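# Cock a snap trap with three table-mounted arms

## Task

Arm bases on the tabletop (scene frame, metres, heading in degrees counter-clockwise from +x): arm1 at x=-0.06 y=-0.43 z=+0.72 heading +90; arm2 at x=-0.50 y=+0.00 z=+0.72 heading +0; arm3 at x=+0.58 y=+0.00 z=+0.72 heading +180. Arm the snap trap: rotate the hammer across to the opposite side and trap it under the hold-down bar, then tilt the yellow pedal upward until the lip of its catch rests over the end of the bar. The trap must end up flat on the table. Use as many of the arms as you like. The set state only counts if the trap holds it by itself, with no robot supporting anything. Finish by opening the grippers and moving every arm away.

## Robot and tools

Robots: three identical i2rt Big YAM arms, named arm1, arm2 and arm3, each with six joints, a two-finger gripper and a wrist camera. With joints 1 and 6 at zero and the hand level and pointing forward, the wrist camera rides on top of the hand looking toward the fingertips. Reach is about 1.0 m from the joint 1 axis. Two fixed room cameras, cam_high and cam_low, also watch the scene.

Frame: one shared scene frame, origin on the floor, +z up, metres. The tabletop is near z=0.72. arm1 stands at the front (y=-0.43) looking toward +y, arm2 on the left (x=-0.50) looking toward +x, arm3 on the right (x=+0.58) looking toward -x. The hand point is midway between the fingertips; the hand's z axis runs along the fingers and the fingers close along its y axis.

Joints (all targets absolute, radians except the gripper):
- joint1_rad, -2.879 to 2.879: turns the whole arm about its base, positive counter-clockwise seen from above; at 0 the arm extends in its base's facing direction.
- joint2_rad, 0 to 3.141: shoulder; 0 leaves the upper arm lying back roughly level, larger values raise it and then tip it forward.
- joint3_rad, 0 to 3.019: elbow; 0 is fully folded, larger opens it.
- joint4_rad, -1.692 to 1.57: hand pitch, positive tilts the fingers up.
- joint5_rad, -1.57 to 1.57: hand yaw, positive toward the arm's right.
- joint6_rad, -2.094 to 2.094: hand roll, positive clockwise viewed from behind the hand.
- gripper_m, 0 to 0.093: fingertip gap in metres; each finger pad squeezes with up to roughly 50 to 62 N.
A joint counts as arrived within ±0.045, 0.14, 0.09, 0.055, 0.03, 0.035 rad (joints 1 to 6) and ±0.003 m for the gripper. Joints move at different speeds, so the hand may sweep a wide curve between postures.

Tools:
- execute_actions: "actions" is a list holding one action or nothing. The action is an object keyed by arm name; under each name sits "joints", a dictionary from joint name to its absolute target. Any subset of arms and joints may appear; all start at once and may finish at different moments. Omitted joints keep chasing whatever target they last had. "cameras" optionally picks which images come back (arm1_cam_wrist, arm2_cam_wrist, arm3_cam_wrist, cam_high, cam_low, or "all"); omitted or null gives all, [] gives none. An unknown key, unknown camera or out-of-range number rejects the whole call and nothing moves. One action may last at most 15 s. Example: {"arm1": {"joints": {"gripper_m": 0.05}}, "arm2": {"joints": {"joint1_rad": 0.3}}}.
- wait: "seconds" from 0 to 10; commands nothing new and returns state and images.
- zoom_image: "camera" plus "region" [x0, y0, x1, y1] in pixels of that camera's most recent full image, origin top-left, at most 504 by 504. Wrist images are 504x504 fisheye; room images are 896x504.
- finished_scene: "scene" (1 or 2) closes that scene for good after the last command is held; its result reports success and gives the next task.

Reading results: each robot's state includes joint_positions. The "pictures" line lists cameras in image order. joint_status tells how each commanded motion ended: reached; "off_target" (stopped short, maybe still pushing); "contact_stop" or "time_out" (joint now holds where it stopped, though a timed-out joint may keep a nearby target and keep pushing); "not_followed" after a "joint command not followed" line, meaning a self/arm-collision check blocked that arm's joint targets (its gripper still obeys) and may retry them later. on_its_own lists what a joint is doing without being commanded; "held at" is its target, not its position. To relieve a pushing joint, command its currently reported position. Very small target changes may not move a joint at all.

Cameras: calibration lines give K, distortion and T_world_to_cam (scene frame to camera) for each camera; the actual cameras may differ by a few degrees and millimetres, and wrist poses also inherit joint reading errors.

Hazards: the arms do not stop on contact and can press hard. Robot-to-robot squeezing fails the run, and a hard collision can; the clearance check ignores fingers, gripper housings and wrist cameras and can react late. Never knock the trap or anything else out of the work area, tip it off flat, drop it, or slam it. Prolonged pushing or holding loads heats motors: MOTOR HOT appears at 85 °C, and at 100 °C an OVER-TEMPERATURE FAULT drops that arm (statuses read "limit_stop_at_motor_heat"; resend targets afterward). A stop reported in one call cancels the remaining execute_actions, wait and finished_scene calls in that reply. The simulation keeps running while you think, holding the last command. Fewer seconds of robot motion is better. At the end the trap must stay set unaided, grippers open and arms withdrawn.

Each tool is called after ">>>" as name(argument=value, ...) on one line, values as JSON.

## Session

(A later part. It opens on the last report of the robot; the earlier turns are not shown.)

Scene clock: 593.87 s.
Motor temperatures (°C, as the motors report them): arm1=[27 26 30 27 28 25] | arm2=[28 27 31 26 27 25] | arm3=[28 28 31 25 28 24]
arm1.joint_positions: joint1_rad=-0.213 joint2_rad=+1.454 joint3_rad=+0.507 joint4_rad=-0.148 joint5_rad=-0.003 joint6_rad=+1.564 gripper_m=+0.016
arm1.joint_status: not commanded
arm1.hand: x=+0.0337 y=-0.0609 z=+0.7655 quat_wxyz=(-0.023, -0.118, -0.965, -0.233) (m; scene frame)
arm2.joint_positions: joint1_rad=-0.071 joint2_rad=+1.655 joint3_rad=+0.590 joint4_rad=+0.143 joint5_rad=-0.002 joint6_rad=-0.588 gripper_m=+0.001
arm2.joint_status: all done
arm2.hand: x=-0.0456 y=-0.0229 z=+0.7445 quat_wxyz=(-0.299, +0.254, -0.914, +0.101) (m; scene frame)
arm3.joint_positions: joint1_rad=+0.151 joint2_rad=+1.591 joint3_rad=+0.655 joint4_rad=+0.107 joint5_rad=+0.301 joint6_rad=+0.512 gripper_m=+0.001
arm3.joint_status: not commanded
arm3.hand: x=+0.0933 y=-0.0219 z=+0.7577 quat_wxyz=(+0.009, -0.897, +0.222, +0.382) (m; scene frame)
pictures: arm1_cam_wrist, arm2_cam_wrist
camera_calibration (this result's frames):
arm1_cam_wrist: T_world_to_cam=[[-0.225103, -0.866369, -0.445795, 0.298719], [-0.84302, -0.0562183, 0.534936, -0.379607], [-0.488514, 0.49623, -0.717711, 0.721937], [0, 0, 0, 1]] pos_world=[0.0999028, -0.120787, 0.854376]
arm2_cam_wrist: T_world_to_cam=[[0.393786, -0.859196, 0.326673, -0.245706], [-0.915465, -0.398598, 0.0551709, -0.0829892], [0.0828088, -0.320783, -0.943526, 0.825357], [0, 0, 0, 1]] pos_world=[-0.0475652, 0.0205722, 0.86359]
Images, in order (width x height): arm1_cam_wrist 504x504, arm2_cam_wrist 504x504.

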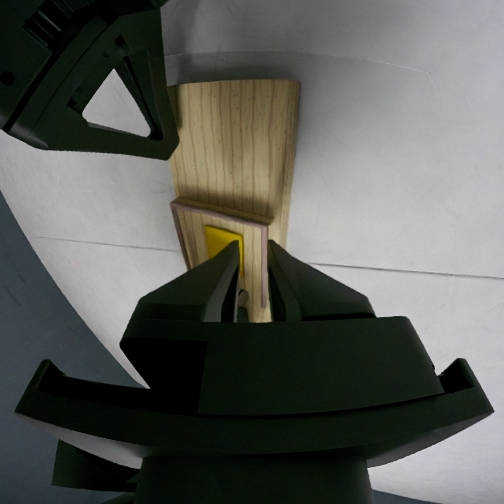

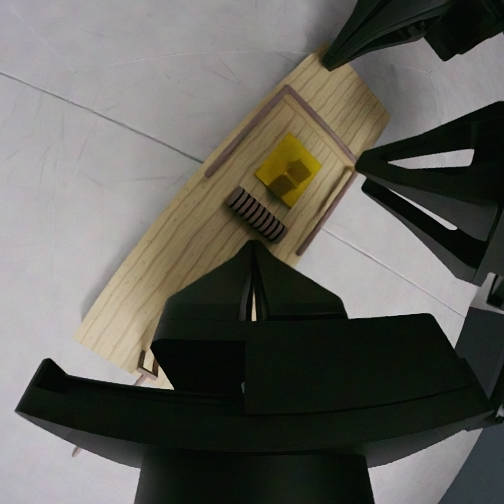

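>>> execute_actions(actions=[{"arm1":{"joints":{"joint1_rad":-0.19,"joint2_rad":1.475}}}], cameras=[])

>>> execute_actions(actions=[{"arm1":{"joints":{"joint2_rad":1.512,"joint4_rad":-0.088}}}], cameras=["arm1_cam_wrist"])

>>> execute_actions(actions=[{"arm1":{"joints":{"gripper_m":0}}}], cameras=["arm1_cam_wrist"])

Scene clock: 604.20 s.
Motor temperatures (°C, as the motors report them): arm1=[27 26 30 27 28 25] | arm2=[28 27 31 26 27 25] | arm3=[28 28 31 25 28 24]
arm1.joint_positions: joint1_rad=-0.196 joint2_rad=+1.464 joint3_rad=+0.507 joint4_rad=-0.148 joint5_rad=-0.003 joint6_rad=+1.564 gripper_m=+0.016
arm1.joint_status: all done
arm1.hand: x=+0.0274 y=-0.0609 z=+0.7620 quat_wxyz=(-0.021, -0.111, -0.967, -0.229) (m; scene frame)
arm2.joint_positions: joint1_rad=-0.071 joint2_rad=+1.655 joint3_rad=+0.590 joint4_rad=+0.143 joint5_rad=-0.002 joint6_rad=-0.588 gripper_m=+0.001
arm2.joint_status: not commanded
arm2.hand: x=-0.0456 y=-0.0229 z=+0.7445 quat_wxyz=(-0.299, +0.254, -0.914, +0.101) (m; scene frame)
arm3.joint_positions: joint1_rad=+0.151 joint2_rad=+1.591 joint3_rad=+0.655 joint4_rad=+0.107 joint5_rad=+0.301 joint6_rad=+0.512 gripper_m=+0.001
arm3.joint_status: not commanded
arm3.hand: x=+0.0933 y=-0.0219 z=+0.7577 quat_wxyz=(+0.009, -0.897, +0.222, +0.382) (m; scene frame)
pictures: none
No camera images: the call's "cameras" was empty. Leave "cameras" out to get every camera's image.

Scene clock: 604.93 s.
Motor temperatures (°C, as the motors report them): arm1=[27 26 30 27 28 25] | arm2=[28 27 31 26 27 25] | arm3=[28 28 31 25 28 24]
arm1.joint_positions: joint1_rad=-0.196 joint2_rad=+1.506 joint3_rad=+0.507 joint4_rad=-0.106 joint5_rad=-0.003 joint6_rad=+1.564 gripper_m=+0.016
arm1.joint_status: all done
arm1.hand: x=+0.0279 y=-0.0582 z=+0.7517 quat_wxyz=(-0.021, -0.111, -0.967, -0.229) (m; scene frame)
arm2.joint_positions: joint1_rad=-0.071 joint2_rad=+1.655 joint3_rad=+0.590 joint4_rad=+0.143 joint5_rad=-0.002 joint6_rad=-0.588 gripper_m=+0.001
arm2.joint_status: not commanded
arm2.hand: x=-0.0456 y=-0.0229 z=+0.7445 quat_wxyz=(-0.299, +0.254, -0.914, +0.101) (m; scene frame)
arm3.joint_positions: joint1_rad=+0.151 joint2_rad=+1.591 joint3_rad=+0.655 joint4_rad=+0.107 joint5_rad=+0.301 joint6_rad=+0.512 gripper_m=+0.001
arm3.joint_status: not commanded
arm3.hand: x=+0.0933 y=-0.0219 z=+0.7577 quat_wxyz=(+0.009, -0.897, +0.222, +0.382) (m; scene frame)
pictures: arm1_cam_wrist
camera_calibration (this result's frames):
arm1_cam_wrist: T_world_to_cam=[[-0.211789, -0.874145, -0.437054, 0.286218], [-0.841127, -0.0646773, 0.536957, -0.379002], [-0.497645, 0.481339, -0.721569, 0.710116], [0, 0, 0, 1]] pos_world=[0.0952154, -0.116124, 0.840998]
Images, in order (width x height): arm1_cam_wrist 504x504.

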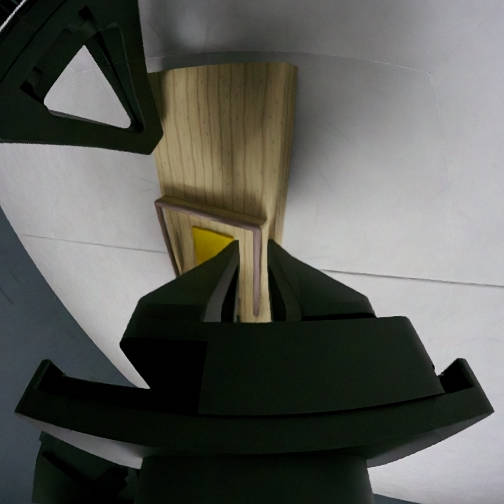

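Scene clock: 605.40 s.
Motor temperatures (°C, as the motors report them): arm1=[27 26 30 27 28 25] | arm2=[28 27 31 26 27 25] | arm3=[28 28 31 25 28 24]
arm1.joint_positions: joint1_rad=-0.196 joint2_rad=+1.508 joint3_rad=+0.507 joint4_rad=-0.106 joint5_rad=-0.001 joint6_rad=+1.564 gripper_m=+0.002
arm1.joint_status: all done
arm1.hand: x=+0.0281 y=-0.0585 z=+0.7510 quat_wxyz=(-0.022, -0.111, -0.967, -0.228) (m; scene frame)
arm2.joint_positions: joint1_rad=-0.071 joint2_rad=+1.655 joint3_rad=+0.590 joint4_rad=+0.143 joint5_rad=-0.002 joint6_rad=-0.588 gripper_m=+0.001
arm2.joint_status: not commanded
arm2.hand: x=-0.0454 y=-0.0229 z=+0.7446 quat_wxyz=(-0.300, +0.254, -0.914, +0.101) (m; scene frame)
arm3.joint_positions: joint1_rad=+0.151 joint2_rad=+1.591 joint3_rad=+0.655 joint4_rad=+0.107 joint5_rad=+0.301 joint6_rad=+0.512 gripper_m=+0.001
arm3.joint_status: not commanded
arm3.hand: x=+0.0933 y=-0.0219 z=+0.7577 quat_wxyz=(+0.009, -0.897, +0.222, +0.382) (m; scene frame)
pictures: arm1_cam_wrist
camera_calibration (this result's frames):
arm1_cam_wrist: T_world_to_cam=[[-0.211944, -0.874793, -0.43568, 0.284672], [-0.841692, -0.0631489, 0.536252, -0.377871], [-0.496622, 0.480364, -0.722922, 0.71081], [0, 0, 0, 1]] pos_world=[0.0952872, -0.116281, 0.84052]
Images, in order (width x height): arm1_cam_wrist 504x504.

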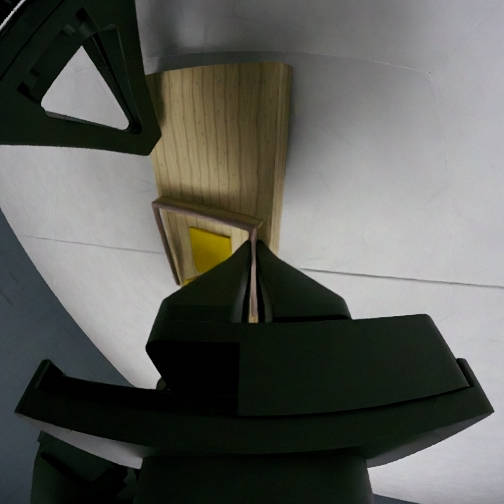

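>>> execute_actions(actions=[{"arm3":{"joints":{"joint1_rad":0.19}},"arm2":{"joints":{"joint2_rad":1.74}}}], cameras=[])

>>> execute_actions(actions=[{"arm1":{"joints":{"joint1_rad":-0.165,"joint2_rad":1.38,"joint4_rad":-0.165,"joint6_rad":1.45}}}], cameras=["cam_low","arm3_cam_wrist","cam_high"])

>>> zoom_image(camera="cam_low", region=[310, 240, 540, 360])

Scene clock: 614.37 s.
Motor temperatures (°C, as the motors report them): arm1=[27 26 30 27 28 25] | arm2=[28 27 31 26 27 25] | arm3=[28 28 31 25 28 24]
arm1.joint_positions: joint1_rad=-0.196 joint2_rad=+1.508 joint3_rad=+0.507 joint4_rad=-0.106 joint5_rad=-0.001 joint6_rad=+1.564 gripper_m=+0.002
arm1.joint_status: not commanded
arm1.hand: x=+0.0281 y=-0.0585 z=+0.7510 quat_wxyz=(-0.022, -0.111, -0.967, -0.228) (m; scene frame)
arm2.joint_positions: joint1_rad=-0.071 joint2_rad=+1.656 joint3_rad=+0.591 joint4_rad=+0.143 joint5_rad=-0.002 joint6_rad=-0.588 gripper_m=+0.001
arm2.joint_status: all done
arm2.hand: x=-0.0453 y=-0.0229 z=+0.7440 quat_wxyz=(-0.299, +0.254, -0.914, +0.101) (m; scene frame)
arm3.joint_positions: joint1_rad=+0.181 joint2_rad=+1.591 joint3_rad=+0.655 joint4_rad=+0.107 joint5_rad=+0.301 joint6_rad=+0.512 gripper_m=+0.001
arm3.joint_status: all done
arm3.hand: x=+0.0942 y=-0.0364 z=+0.7579 quat_wxyz=(+0.003, -0.900, +0.208, +0.383) (m; scene frame)
pictures: none
No camera images: the call's "cameras" was empty. Leave "cameras" out to get every camera's image.

Scene clock: 615.33 s.
Motor temperatures (°C, as the motors report them): arm1=[27 26 30 27 28 25] | arm2=[28 27 31 26 27 25] | arm3=[28 28 31 25 28 24]
arm1.joint_positions: joint1_rad=-0.186 joint2_rad=+1.430 joint3_rad=+0.505 joint4_rad=-0.174 joint5_rad=+0.012 joint6_rad=+1.467 gripper_m=+0.002
arm1.joint_status: all done
arm1.hand: x=+0.0256 y=-0.0624 z=+0.7706 quat_wxyz=(-0.038, -0.060, -0.971, -0.229) (m; scene frame)
arm2.joint_positions: joint1_rad=-0.076 joint2_rad=+1.656 joint3_rad=+0.595 joint4_rad=+0.147 joint5_rad=+0.000 joint6_rad=-0.588 gripper_m=+0.001
arm2.joint_status: not commanded
arm2.hand: x=-0.0427 y=-0.0253 z=+0.7459 quat_wxyz=(-0.302, +0.251, -0.914, +0.104) (m; scene frame)
arm3.joint_positions: joint1_rad=+0.181 joint2_rad=+1.591 joint3_rad=+0.655 joint4_rad=+0.107 joint5_rad=+0.301 joint6_rad=+0.512 gripper_m=+0.001
arm3.joint_status: not commanded
arm3.hand: x=+0.0942 y=-0.0364 z=+0.7579 quat_wxyz=(+0.003, -0.900, +0.208, +0.383) (m; scene frame)
pictures: arm3_cam_wrist, cam_high, cam_low
camera_calibration (this result's frames):
arm3_cam_wrist: T_world_to_cam=[[0.383257, 0.912397, -0.143687, 0.105068], [0.904103, -0.402411, -0.14375, 0.0181446], [-0.188978, -0.0748147, -0.979127, 0.8805], [0, 0, 0, 1]] pos_world=[0.109723, -0.0226874, 0.879826]
Images, in order (width x height): arm3_cam_wrist 504x504, cam_high 896x504, cam_low 896x504.

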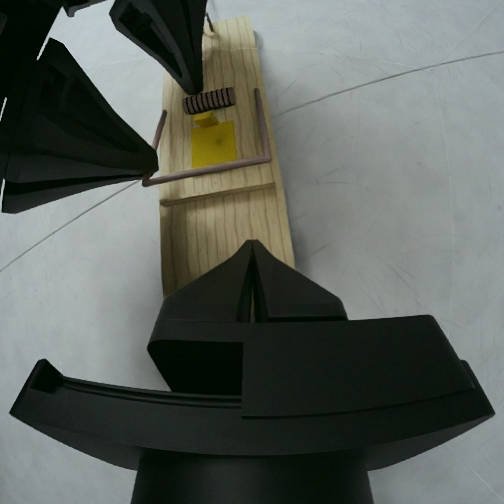

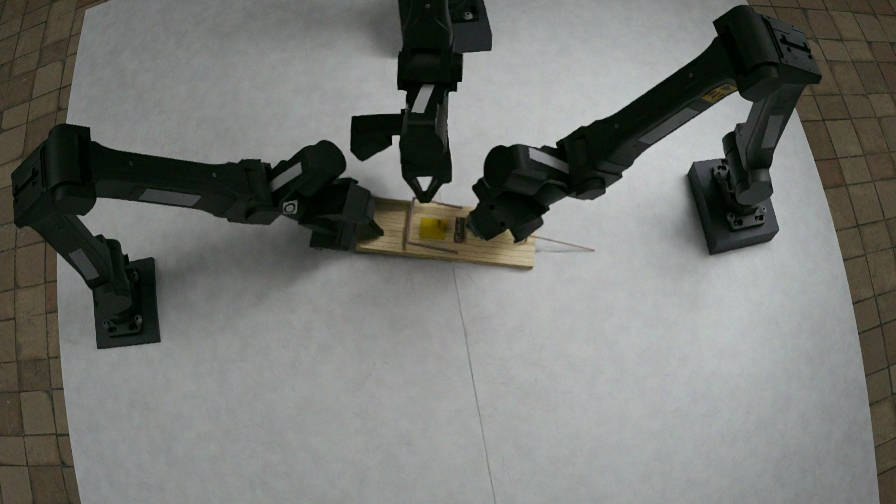

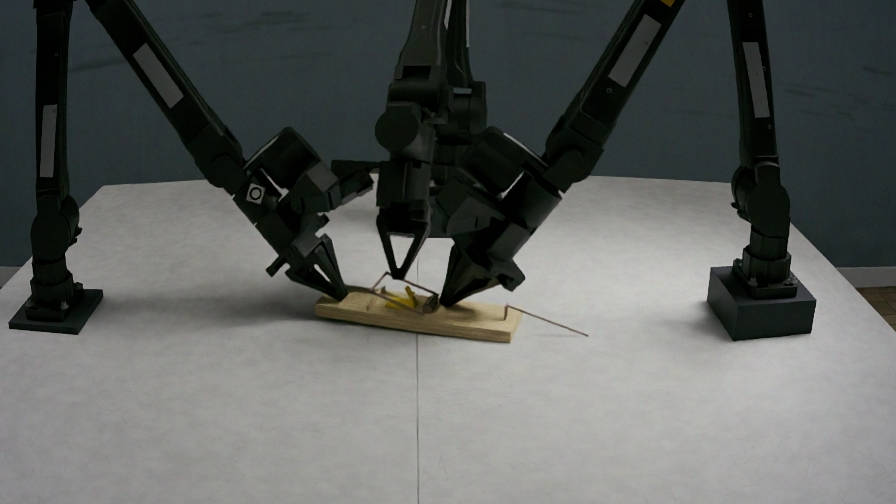

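Region (310, 240, 540, 360) of cam_low's 896x504 image, scaled by 2.191, with more detail than that image has; it fills the top 263 rows of this view, and the rest is white.

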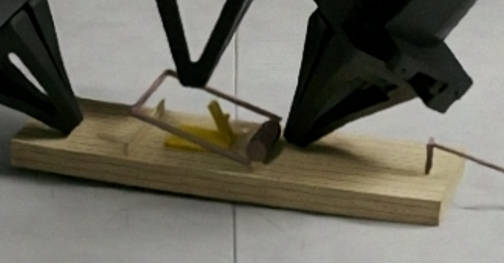

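>>> execute_actions(actions=[{"arm3":{"joints":{"joint2_rad":1.66}},"arm1":{"joints":{"joint1_rad":-0.145,"joint2_rad":1.35,"joint4_rad":-0.15,"joint6_rad":1.3}}}], cameras=["cam_low","arm1_cam_wrist"])

>>> zoom_image(camera="cam_low", region=[310, 240, 540, 360])

Scene clock: 630.00 s.
Motor temperatures (°C, as the motors report them): arm1=[27 26 30 27 28 25] | arm2=[28 27 30 26 27 25] | arm3=[28 28 31 25 28 24]
arm1.joint_positions: joint1_rad=-0.173 joint2_rad=+1.403 joint3_rad=+0.497 joint4_rad=-0.174 joint5_rad=+0.017 joint6_rad=+1.340 gripper_m=+0.002
arm1.joint_status: joint6_rad time_out (moved -0.127 of -0.167); the others done
arm1.on_its_own: joint6_rad reads +1.340 and still pushes toward +1.300 since a time_out
arm1.hand: x=+0.0218 y=-0.0618 z=+0.7777 quat_wxyz=(-0.056, +0.007, -0.970, -0.235) (m; scene frame)
arm2.joint_positions: joint1_rad=-0.076 joint2_rad=+1.659 joint3_rad=+0.595 joint4_rad=+0.147 joint5_rad=+0.001 joint6_rad=-0.588 gripper_m=+0.001
arm2.joint_status: not commanded
arm2.hand: x=-0.0429 y=-0.0257 z=+0.7449 quat_wxyz=(-0.301, +0.251, -0.914, +0.104) (m; scene frame)
arm3.joint_positions: joint1_rad=+0.181 joint2_rad=+1.624 joint3_rad=+0.674 joint4_rad=+0.109 joint5_rad=+0.305 joint6_rad=+0.512 gripper_m=+0.001
arm3.joint_status: all done
arm3.hand: x=+0.0883 y=-0.0372 z=+0.7504 quat_wxyz=(+0.007, -0.902, +0.208, +0.378) (m; scene frame)
pictures: arm1_cam_wrist, cam_low
camera_calibration (this result's frames):
arm1_cam_wrist: T_world_to_cam=[[0.0320321, -0.893938, -0.447045, 0.294357], [-0.867564, -0.246961, 0.431674, -0.327101], [-0.496292, 0.374013, -0.783459, 0.769024], [0, 0, 0, 1]] pos_world=[0.0884511, -0.105269, 0.875291]
Images, in order (width x height): arm1_cam_wrist 504x504, cam_low 896x504.

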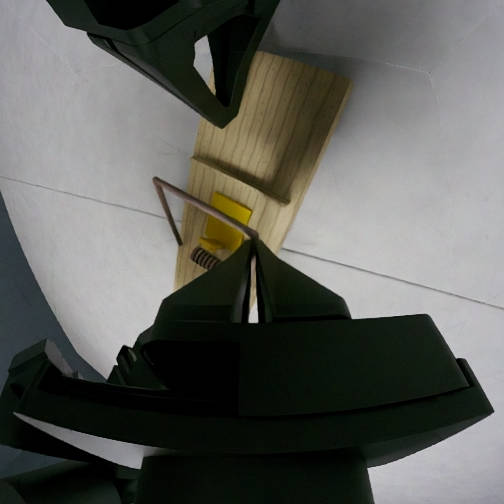

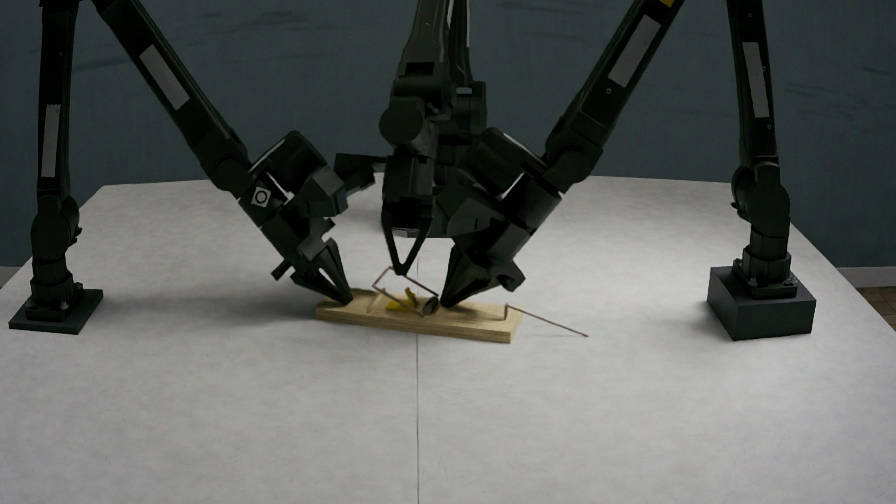

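Region (310, 240, 540, 360) of cam_low's 896x504 image, scaled by 2.191, with more detail than that image has; it fills the top 263 rows of this view, and the rest is white.

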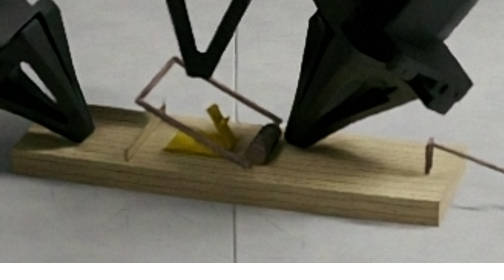

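>>> execute_actions(actions=[{"arm1":{"joints":{"joint6_rad":1.33}},"arm3":{"joints":{"joint1_rad":0.07,"joint2_rad":1.575,"joint3_rad":0.62,"joint4_rad":0.23,"joint5_rad":0,"joint6_rad":0.1}}}], cameras=["cam_low","arm3_cam_wrist","cam_high"])

Scene clock: 653.37 s.
Motor temperatures (°C, as the motors report them): arm1=[27 26 31 27 28 25] | arm2=[28 27 30 26 27 25] | arm3=[28 28 30 25 28 24]
arm1.joint_positions: joint1_rad=-0.173 joint2_rad=+1.402 joint3_rad=+0.497 joint4_rad=-0.174 joint5_rad=+0.017 joint6_rad=+1.343 gripper_m=+0.002
arm1.joint_status: all done
arm1.hand: x=+0.0219 y=-0.0616 z=+0.7782 quat_wxyz=(-0.056, +0.005, -0.970, -0.236) (m; scene frame)
arm2.joint_positions: joint1_rad=-0.076 joint2_rad=+1.659 joint3_rad=+0.596 joint4_rad=+0.147 joint5_rad=+0.001 joint6_rad=-0.588 gripper_m=+0.001
arm2.joint_status: not commanded
arm2.hand: x=-0.0427 y=-0.0257 z=+0.7450 quat_wxyz=(-0.301, +0.251, -0.914, +0.104) (m; scene frame)
arm3.joint_positions: joint1_rad=+0.070 joint2_rad=+1.587 joint3_rad=+0.621 joint4_rad=+0.208 joint5_rad=+0.002 joint6_rad=+0.112 gripper_m=+0.001
arm3.joint_status: all done
arm3.hand: x=+0.0894 y=-0.0334 z=+0.7586 quat_wxyz=(-0.042, -0.918, +0.023, +0.394) (m; scene frame)
pictures: arm3_cam_wrist, cam_high, cam_low
camera_calibration (this result's frames):
arm3_cam_wrist: T_world_to_cam=[[0.015206, 0.996266, -0.0849846, 0.0954431], [0.982815, -0.03053, -0.182048, 0.0581948], [-0.183963, -0.0807559, -0.97961, 0.880263], [0, 0, 0, 1]] pos_world=[0.10329, -0.0222235, 0.88102]
Images, in order (width x height): arm3_cam_wrist 504x504, cam_high 896x504, cam_low 896x504.

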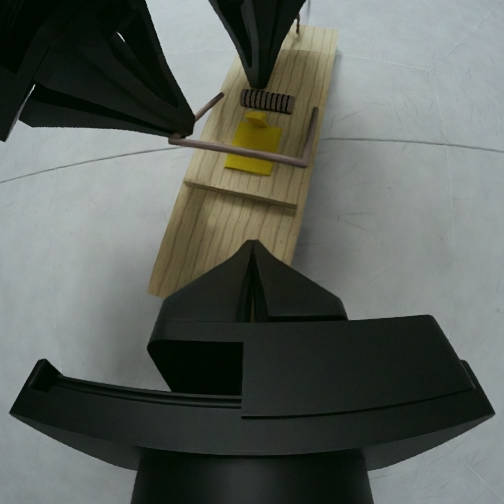

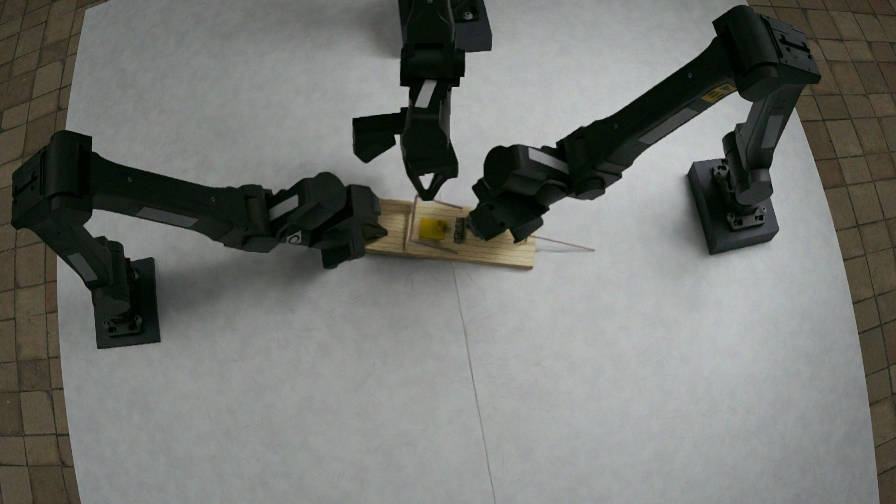

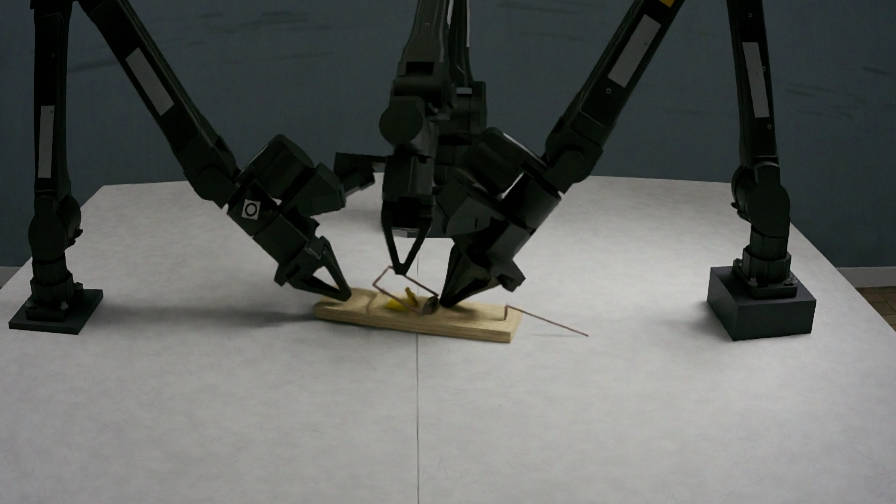

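>>> execute_actions(actions=[{"arm3":{"joints":{"joint1_rad":0.03,"joint2_rad":1.675,"joint3_rad":0.79,"joint4_rad":0.18}}}], cameras=["cam_low","arm3_cam_wrist","cam_high"])

>>> zoom_image(camera="cam_low", region=[310, 240, 540, 360])

Scene clock: 662.10 s.
Motor temperatures (°C, as the motors report them): arm1=[27 27 31 27 28 25] | arm2=[28 27 30 26 27 25] | arm3=[28 28 30 25 28 24]
arm1.joint_positions: joint1_rad=-0.164 joint2_rad=+1.401 joint3_rad=+0.495 joint4_rad=-0.174 joint5_rad=+0.011 joint6_rad=+1.343 gripper_m=+0.002
arm1.joint_status: not commanded
arm1.hand: x=+0.0173 y=-0.0617 z=+0.7776 quat_wxyz=(-0.052, +0.010, -0.970, -0.236) (m; scene frame)
arm2.joint_positions: joint1_rad=-0.077 joint2_rad=+1.660 joint3_rad=+0.594 joint4_rad=+0.148 joint5_rad=+0.001 joint6_rad=-0.588 gripper_m=+0.001
arm2.joint_status: not commanded
arm2.hand: x=-0.0436 y=-0.0259 z=+0.7442 quat_wxyz=(-0.300, +0.251, -0.915, +0.104) (m; scene frame)
arm3.joint_positions: joint1_rad=+0.042 joint2_rad=+1.663 joint3_rad=+0.717 joint4_rad=+0.183 joint5_rad=-0.001 joint6_rad=+0.112 gripper_m=+0.001
arm3.joint_status: all done
arm3.hand: x=+0.0551 y=-0.0216 z=+0.7551 quat_wxyz=(-0.037, -0.919, +0.035, +0.392) (m; scene frame)
pictures: arm3_cam_wrist, cam_high, cam_low
camera_calibration (this result's frames):
arm3_cam_wrist: T_world_to_cam=[[0.0410324, 0.995446, -0.0860416, 0.0832051], [0.982827, -0.0557178, -0.175919, 0.0865019], [-0.179912, -0.0773456, -0.980637, 0.872082], [0, 0, 0, 1]] pos_world=[0.0684674, -0.0105548, 0.877573]
Images, in order (width x height): arm3_cam_wrist 504x504, cam_high 896x504, cam_low 896x504.

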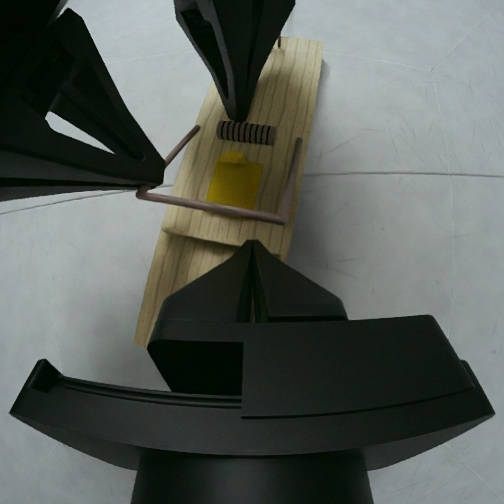

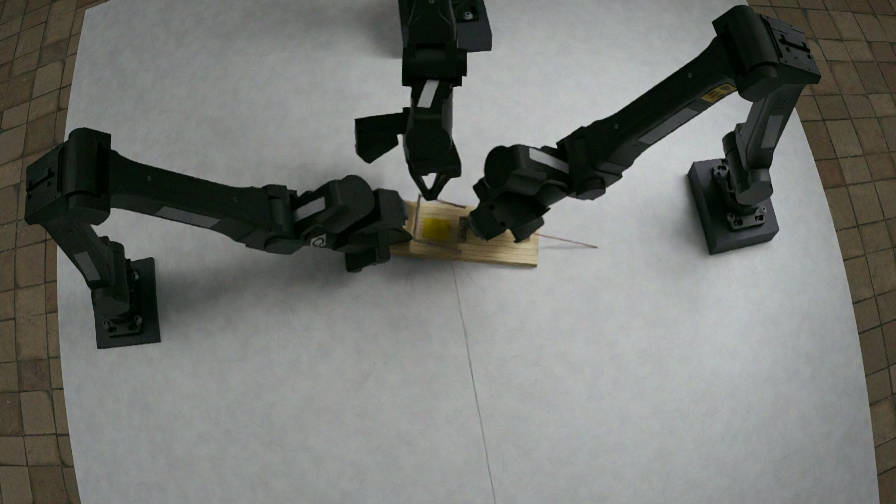

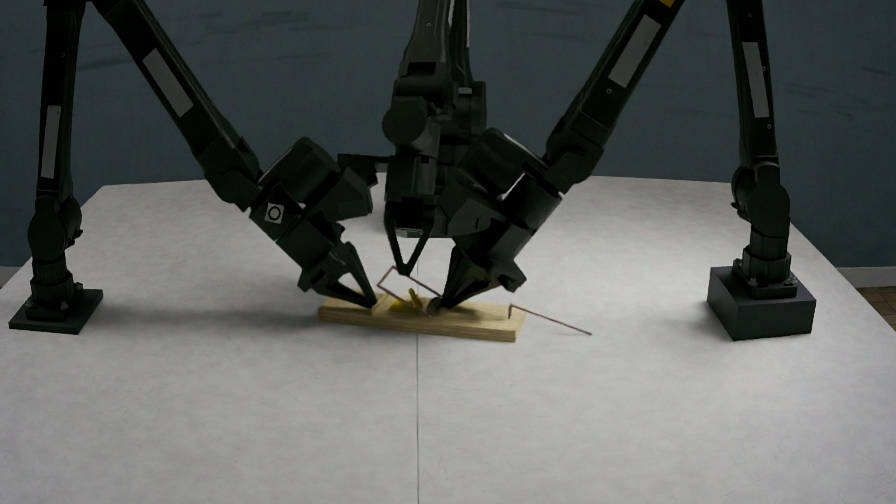

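Region (310, 240, 540, 360) of cam_low's 896x504 image, scaled by 2.191, with more detail than that image has; it fills the top 263 rows of this view, and the rest is white.

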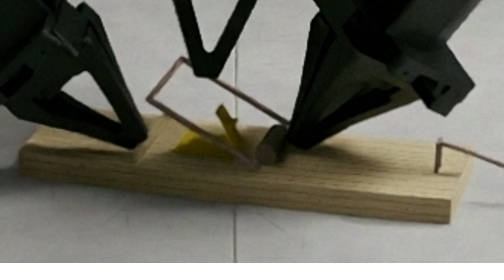

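>>> execute_actions(actions=[{"arm3":{"joints":{"joint2_rad":1.63,"joint3_rad":0.73}}}], cameras=[])

>>> execute_actions(actions=[{"arm3":{"joints":{"joint2_rad":1.69,"joint3_rad":0.805}}}], cameras=["cam_low"])

>>> zoom_image(camera="cam_low", region=[310, 240, 540, 360])

Scene clock: 673.50 s.
Motor temperatures (°C, as the motors report them): arm1=[27 27 31 27 28 25] | arm2=[28 27 30 26 27 25] | arm3=[28 28 32 25 28 24]
arm1.joint_positions: joint1_rad=-0.164 joint2_rad=+1.401 joint3_rad=+0.495 joint4_rad=-0.174 joint5_rad=+0.013 joint6_rad=+1.343 gripper_m=+0.002
arm1.joint_status: not commanded
arm1.hand: x=+0.0176 y=-0.0618 z=+0.7776 quat_wxyz=(-0.052, +0.010, -0.970, -0.236) (m; scene frame)
arm2.joint_positions: joint1_rad=-0.077 joint2_rad=+1.660 joint3_rad=+0.594 joint4_rad=+0.148 joint5_rad=+0.001 joint6_rad=-0.588 gripper_m=+0.001
arm2.joint_status: not commanded
arm2.hand: x=-0.0436 y=-0.0259 z=+0.7442 quat_wxyz=(-0.300, +0.251, -0.915, +0.104) (m; scene frame)
arm3.joint_positions: joint1_rad=+0.042 joint2_rad=+1.646 joint3_rad=+0.717 joint4_rad=+0.181 joint5_rad=-0.001 joint6_rad=+0.112 gripper_m=+0.001
arm3.joint_status: all done
arm3.hand: x=+0.0536 y=-0.0215 z=+0.7633 quat_wxyz=(-0.038, -0.916, +0.035, +0.399) (m; scene frame)
pictures: none
No camera images: the call's "cameras" was empty. Leave "cameras" out to get every camera's image.

Scene clock: 674.20 s.
Motor temperatures (°C, as the motors report them): arm1=[27 27 31 27 28 25] | arm2=[28 27 30 26 27 25] | arm3=[28 28 32 25 28 24]
arm1.joint_positions: joint1_rad=-0.164 joint2_rad=+1.398 joint3_rad=+0.495 joint4_rad=-0.174 joint5_rad=+0.013 joint6_rad=+1.343 gripper_m=+0.002
arm1.joint_status: not commanded
arm1.hand: x=+0.0175 y=-0.0613 z=+0.7788 quat_wxyz=(-0.053, +0.010, -0.970, -0.238) (m; scene frame)
arm2.joint_positions: joint1_rad=-0.077 joint2_rad=+1.660 joint3_rad=+0.594 joint4_rad=+0.148 joint5_rad=+0.001 joint6_rad=-0.588 gripper_m=+0.001
arm2.joint_status: not commanded
arm2.hand: x=-0.0436 y=-0.0260 z=+0.7442 quat_wxyz=(-0.300, +0.251, -0.914, +0.104) (m; scene frame)
arm3.joint_positions: joint1_rad=+0.042 joint2_rad=+1.684 joint3_rad=+0.751 joint4_rad=+0.180 joint5_rad=+0.000 joint6_rad=+0.112 gripper_m=+0.001
arm3.joint_status: all done
arm3.hand: x=+0.0414 y=-0.0220 z=+0.7578 quat_wxyz=(-0.038, -0.917, +0.035, +0.397) (m; scene frame)
pictures: cam_low
Images, in order (width x height): cam_low 896x504.

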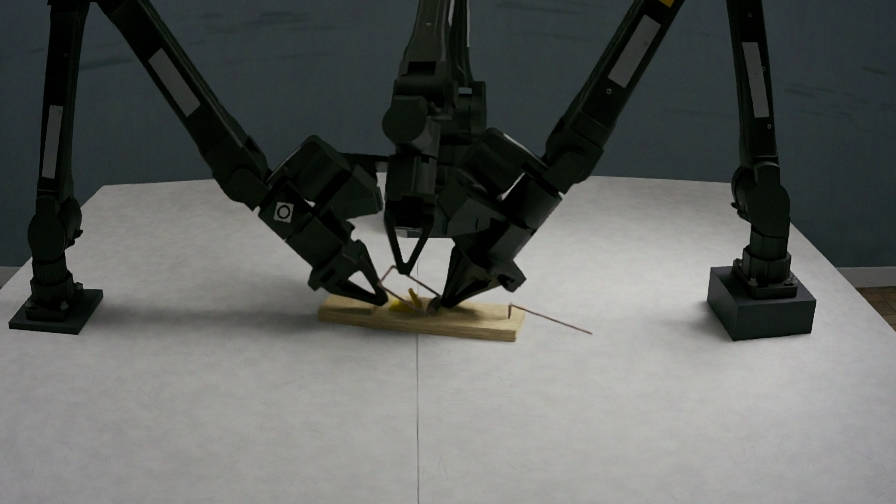

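Region (310, 240, 540, 360) of cam_low's 896x504 image, scaled by 2.191, with more detail than that image has; it fills the top 263 rows of this view, and the rest is white.

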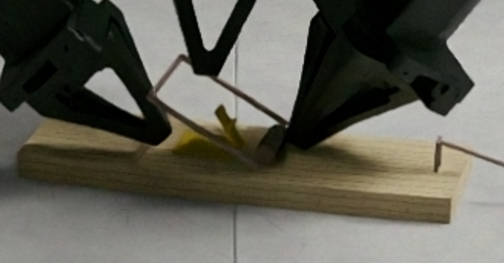

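>>> execute_actions(actions=[{"arm1":{"joints":{"joint1_rad":-0.164,"joint2_rad":1.39,"joint4_rad":-0.174,"gripper_m":0.007}},"arm3":{"joints":{"joint3_rad":0.82}}}], cameras=[])

>>> execute_actions(actions=[{"arm1":{"joints":{"joint2_rad":1.25,"joint4_rad":-0.35}}}], cameras=["cam_low","arm3_cam_wrist"])

>>> zoom_image(camera="cam_low", region=[310, 240, 540, 360])

Scene clock: 683.77 s.
Motor temperatures (°C, as the motors report them): arm1=[27 27 31 27 28 25] | arm2=[28 27 30 26 27 25] | arm3=[28 28 32 25 28 24]
arm1.joint_positions: joint1_rad=-0.164 joint2_rad=+1.397 joint3_rad=+0.495 joint4_rad=-0.176 joint5_rad=+0.009 joint6_rad=+1.339 gripper_m=+0.007
arm1.joint_status: all done
arm1.hand: x=+0.0169 y=-0.0614 z=+0.7789 quat_wxyz=(-0.051, +0.013, -0.970, -0.237) (m; scene frame)
arm2.joint_positions: joint1_rad=-0.077 joint2_rad=+1.660 joint3_rad=+0.594 joint4_rad=+0.148 joint5_rad=+0.001 joint6_rad=-0.588 gripper_m=+0.001
arm2.joint_status: not commanded
arm2.hand: x=-0.0436 y=-0.0260 z=+0.7442 quat_wxyz=(-0.300, +0.251, -0.914, +0.104) (m; scene frame)
arm3.joint_positions: joint1_rad=+0.042 joint2_rad=+1.684 joint3_rad=+0.752 joint4_rad=+0.180 joint5_rad=+0.000 joint6_rad=+0.112 gripper_m=+0.001
arm3.joint_status: all done
arm3.hand: x=+0.0412 y=-0.0220 z=+0.7579 quat_wxyz=(-0.038, -0.916, +0.035, +0.397) (m; scene frame)
pictures: none
No camera images: the call's "cameras" was empty. Leave "cameras" out to get every camera's image.

Scene clock: 684.63 s.
Motor temperatures (°C, as the motors report them): arm1=[27 27 31 27 28 25] | arm2=[28 27 30 26 27 25] | arm3=[28 28 32 25 28 24]
arm1.joint_positions: joint1_rad=-0.164 joint2_rad=+1.245 joint3_rad=+0.495 joint4_rad=-0.338 joint5_rad=+0.002 joint6_rad=+1.337 gripper_m=+0.007
arm1.joint_status: all done
arm1.hand: x=+0.0125 y=-0.0786 z=+0.8129 quat_wxyz=(-0.047, +0.015, -0.971, -0.234) (m; scene frame)
arm2.joint_positions: joint1_rad=-0.077 joint2_rad=+1.660 joint3_rad=+0.594 joint4_rad=+0.148 joint5_rad=+0.001 joint6_rad=-0.588 gripper_m=+0.001
arm2.joint_status: not commanded
arm2.hand: x=-0.0436 y=-0.0260 z=+0.7442 quat_wxyz=(-0.300, +0.251, -0.914, +0.104) (m; scene frame)
arm3.joint_positions: joint1_rad=+0.042 joint2_rad=+1.684 joint3_rad=+0.752 joint4_rad=+0.180 joint5_rad=+0.000 joint6_rad=+0.112 gripper_m=+0.001
arm3.joint_status: not commanded
arm3.hand: x=+0.0412 y=-0.0220 z=+0.7579 quat_wxyz=(-0.038, -0.916, +0.035, +0.397) (m; scene frame)
pictures: arm3_cam_wrist, cam_low
camera_calibration (this result's frames):
arm3_cam_wrist: T_world_to_cam=[[0.0407949, 0.995422, -0.0864385, 0.0847393], [0.980779, -0.0564146, -0.186786, 0.108903], [-0.190807, -0.0771571, -0.97859, 0.871257], [0, 0, 0, 1]] pos_world=[0.0559757, -0.0109839, 0.88027]
Images, in order (width x height): arm3_cam_wrist 504x504, cam_low 896x504.

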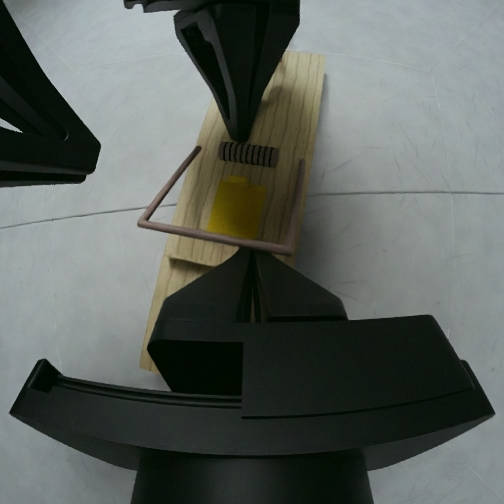

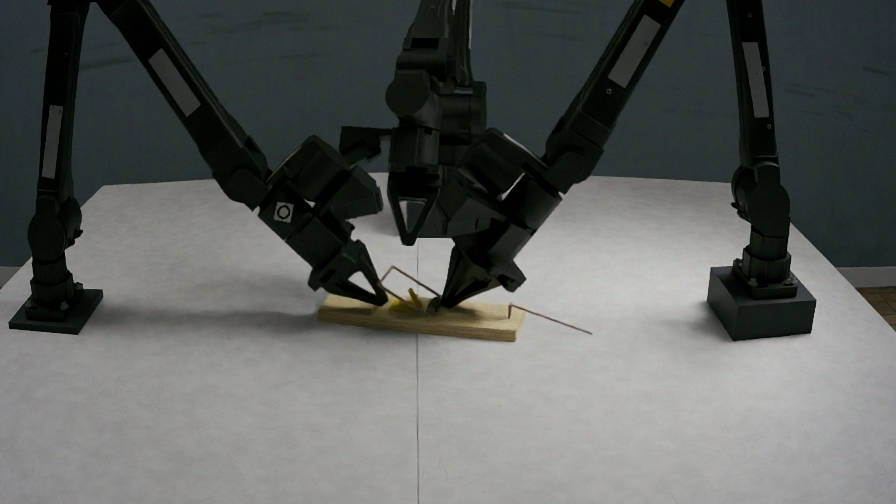

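Region (310, 240, 540, 360) of cam_low's 896x504 image, scaled by 2.191, with more detail than that image has; it fills the top 263 rows of this view, and the rest is white.

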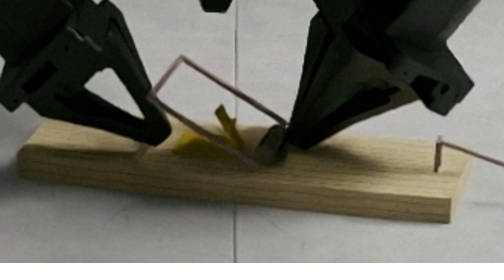

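>>> execute_actions(actions=[{"arm1":{"joints":{"joint2_rad":1.38,"joint3_rad":0.18,"joint4_rad":0.64,"joint6_rad":1.57,"gripper_m":0}}}], cameras=[])

>>> execute_actions(actions=[{"arm1":{"joints":{"joint2_rad":1.545}}}], cameras=[])

>>> execute_actions(actions=[{"arm1":{"joints":{"joint2_rad":1.61,"joint3_rad":0.315,"joint4_rad":0.614}}}], cameras=["cam_low","arm1_cam_wrist","arm3_cam_wrist"])

>>> zoom_image(camera="cam_low", region=[310, 240, 540, 360])

Scene clock: 714.57 s.
Motor temperatures (°C, as the motors report them): arm1=[27 26 32 27 28 25] | arm2=[28 27 30 26 27 25] | arm3=[28 28 33 25 28 24]
arm1.joint_positions: joint1_rad=-0.164 joint2_rad=+1.374 joint3_rad=+0.180 joint4_rad=+0.618 joint5_rad=+0.001 joint6_rad=+1.562 gripper_m=+0.001
arm1.joint_status: all done
arm1.hand: x=+0.0127 y=-0.0763 z=+0.8059 quat_wxyz=(-0.045, -0.087, -0.875, -0.474) (m; scene frame)
arm2.joint_positions: joint1_rad=-0.077 joint2_rad=+1.660 joint3_rad=+0.594 joint4_rad=+0.148 joint5_rad=+0.001 joint6_rad=-0.588 gripper_m=+0.001
arm2.joint_status: not commanded
arm2.hand: x=-0.0436 y=-0.0260 z=+0.7442 quat_wxyz=(-0.300, +0.251, -0.914, +0.104) (m; scene frame)
arm3.joint_positions: joint1_rad=+0.042 joint2_rad=+1.684 joint3_rad=+0.752 joint4_rad=+0.180 joint5_rad=+0.000 joint6_rad=+0.112 gripper_m=+0.001
arm3.joint_status: not commanded
arm3.hand: x=+0.0412 y=-0.0220 z=+0.7579 quat_wxyz=(-0.038, -0.916, +0.035, +0.397) (m; scene frame)
pictures: none
No camera images: the call's "cameras" was empty. Leave "cameras" out to get every camera's image.

Scene clock: 715.40 s.
Motor temperatures (°C, as the motors report them): arm1=[27 26 31 27 28 25] | arm2=[28 27 30 26 27 25] | arm3=[28 28 33 25 28 24]
arm1.joint_positions: joint1_rad=-0.164 joint2_rad=+1.545 joint3_rad=+0.180 joint4_rad=+0.623 joint5_rad=+0.001 joint6_rad=+1.563 gripper_m=+0.001
arm1.joint_status: all done
arm1.hand: x=+0.0077 y=-0.0978 z=+0.7506 quat_wxyz=(-0.037, -0.090, -0.911, -0.400) (m; scene frame)
arm2.joint_positions: joint1_rad=-0.077 joint2_rad=+1.660 joint3_rad=+0.594 joint4_rad=+0.148 joint5_rad=+0.001 joint6_rad=-0.588 gripper_m=+0.001
arm2.joint_status: not commanded
arm2.hand: x=-0.0436 y=-0.0260 z=+0.7442 quat_wxyz=(-0.300, +0.251, -0.914, +0.104) (m; scene frame)
arm3.joint_positions: joint1_rad=+0.042 joint2_rad=+1.684 joint3_rad=+0.752 joint4_rad=+0.180 joint5_rad=+0.000 joint6_rad=+0.112 gripper_m=+0.001
arm3.joint_status: not commanded
arm3.hand: x=+0.0412 y=-0.0220 z=+0.7579 quat_wxyz=(-0.038, -0.916, +0.035, +0.397) (m; scene frame)
pictures: none
No camera images: the call's "cameras" was empty. Leave "cameras" out to get every camera's image.

Scene clock: 716.13 s.
Motor temperatures (°C, as the motors report them): arm1=[27 26 31 27 28 25] | arm2=[28 27 30 26 27 25] | arm3=[28 28 33 25 28 24]
arm1.joint_positions: joint1_rad=-0.164 joint2_rad=+1.610 joint3_rad=+0.278 joint4_rad=+0.612 joint5_rad=+0.003 joint6_rad=+1.562 gripper_m=+0.001
arm1.joint_status: all done
arm1.hand: x=+0.0164 y=-0.0579 z=+0.7529 quat_wxyz=(-0.039, -0.090, -0.907, -0.410) (m; scene frame)
arm2.joint_positions: joint1_rad=-0.076 joint2_rad=+1.660 joint3_rad=+0.594 joint4_rad=+0.148 joint5_rad=-0.003 joint6_rad=-0.588 gripper_m=+0.001
arm2.joint_status: not commanded
arm2.hand: x=-0.0435 y=-0.0247 z=+0.7442 quat_wxyz=(-0.301, +0.252, -0.914, +0.102) (m; scene frame)
arm3.joint_positions: joint1_rad=+0.041 joint2_rad=+1.684 joint3_rad=+0.752 joint4_rad=+0.180 joint5_rad=+0.002 joint6_rad=+0.112 gripper_m=+0.001
arm3.joint_status: not commanded
arm3.hand: x=+0.0408 y=-0.0210 z=+0.7582 quat_wxyz=(-0.036, -0.916, +0.036, +0.397) (m; scene frame)
pictures: arm1_cam_wrist, arm3_cam_wrist, cam_low
camera_calibration (this result's frames):
arm1_cam_wrist: T_world_to_cam=[[-0.139586, -0.653984, -0.743519, 0.526839], [-0.878612, -0.264499, 0.397595, -0.295416], [-0.456681, 0.708763, -0.537678, 0.579171], [0, 0, 0, 1]] pos_world=[0.0784798, -0.144088, 0.820578]
arm3_cam_wrist: T_world_to_cam=[[0.0432668, 0.995423, -0.0852085, 0.0828183], [0.980487, -0.0586781, -0.187623, 0.110002], [-0.191764, -0.075428, -0.978538, 0.871579], [0, 0, 0, 1]] pos_world=[0.0556985, -0.010243, 0.880569]
Images, in order (width x height): arm1_cam_wrist 504x504, arm3_cam_wrist 504x504, cam_low 896x504.

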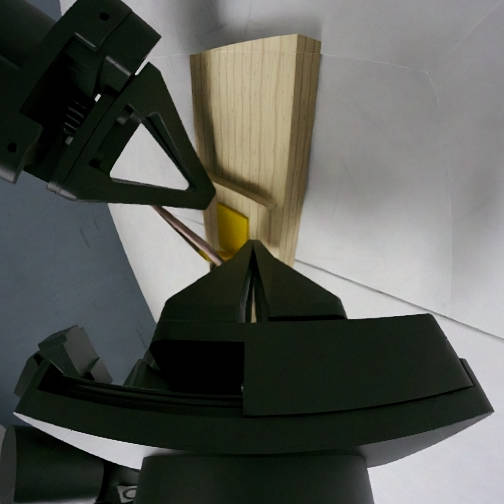

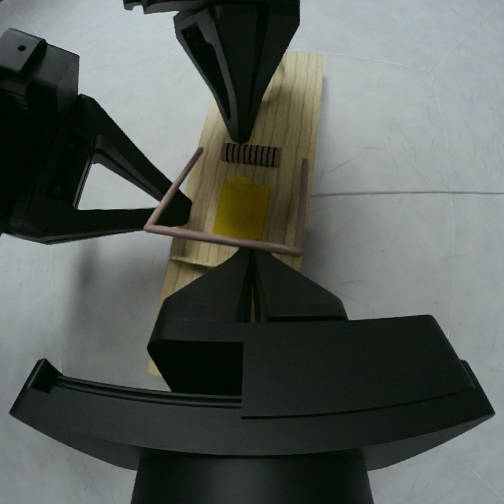

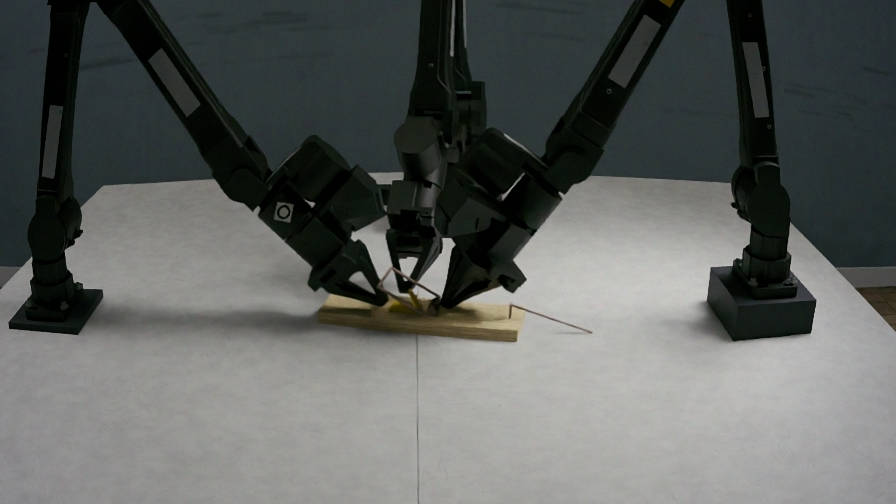

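Region (310, 240, 540, 360) of cam_low's 896x504 image, scaled by 2.191, with more detail than that image has; it fills the top 263 rows of this view, and the rest is white.

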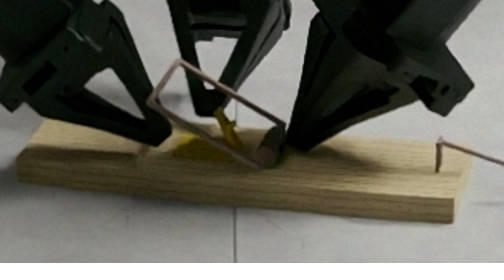

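>>> execute_actions(actions=[{"arm1":{"joints":{"joint1_rad":-0.14,"joint2_rad":1.52}},"arm3":{"joints":{"joint2_rad":1.74,"joint3_rad":0.76}}}], cameras=["cam_low","arm3_cam_wrist"])

>>> zoom_image(camera="cam_low", region=[310, 240, 540, 360])

Scene clock: 727.37 s.
Motor temperatures (°C, as the motors report them): arm1=[27 26 31 27 28 25] | arm2=[28 27 30 26 27 25] | arm3=[28 28 33 25 28 24]
arm1.joint_positions: joint1_rad=-0.159 joint2_rad=+1.572 joint3_rad=+0.278 joint4_rad=+0.572 joint5_rad=+0.006 joint6_rad=+1.562 gripper_m=+0.001
arm1.joint_status: all done
arm1.hand: x=+0.0148 y=-0.0582 z=+0.7593 quat_wxyz=(-0.040, -0.089, -0.907, -0.409) (m; scene frame)
arm2.joint_positions: joint1_rad=-0.076 joint2_rad=+1.660 joint3_rad=+0.594 joint4_rad=+0.148 joint5_rad=-0.003 joint6_rad=-0.588 gripper_m=+0.001
arm2.joint_status: not commanded
arm2.hand: x=-0.0435 y=-0.0247 z=+0.7442 quat_wxyz=(-0.301, +0.252, -0.914, +0.102) (m; scene frame)
arm3.joint_positions: joint1_rad=+0.041 joint2_rad=+1.688 joint3_rad=+0.752 joint4_rad=+0.181 joint5_rad=+0.002 joint6_rad=+0.112 gripper_m=+0.001
arm3.joint_status: all done
arm3.hand: x=+0.0412 y=-0.0211 z=+0.7561 quat_wxyz=(-0.036, -0.917, +0.036, +0.395) (m; scene frame)
pictures: arm3_cam_wrist, cam_low
camera_calibration (this result's frames):
arm3_cam_wrist: T_world_to_cam=[[0.0435342, 0.995439, -0.084887, 0.0823843], [0.981198, -0.0585931, -0.183894, 0.106383], [-0.188029, -0.0752853, -0.979274, 0.869999], [0, 0, 0, 1]] pos_world=[0.0556151, -0.0102771, 0.878523]
Images, in order (width x height): arm3_cam_wrist 504x504, cam_low 896x504.

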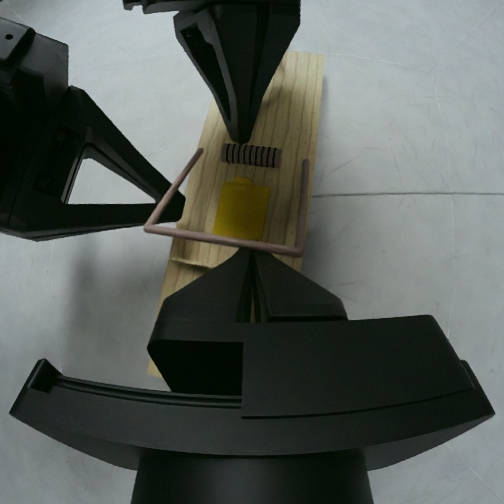

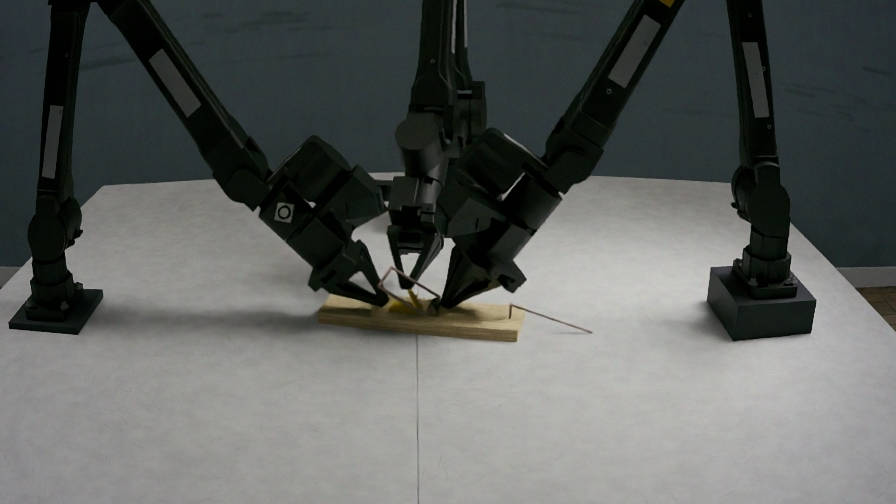

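Region (310, 240, 540, 360) of cam_low's 896x504 image, scaled by 2.191, with more detail than that image has; it fills the top 263 rows of this view, and the rest is white.

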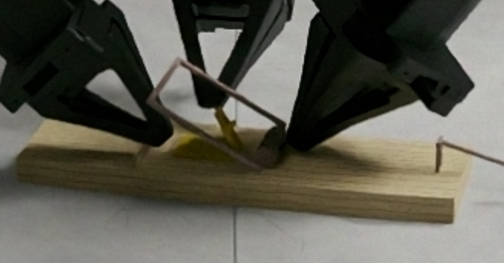

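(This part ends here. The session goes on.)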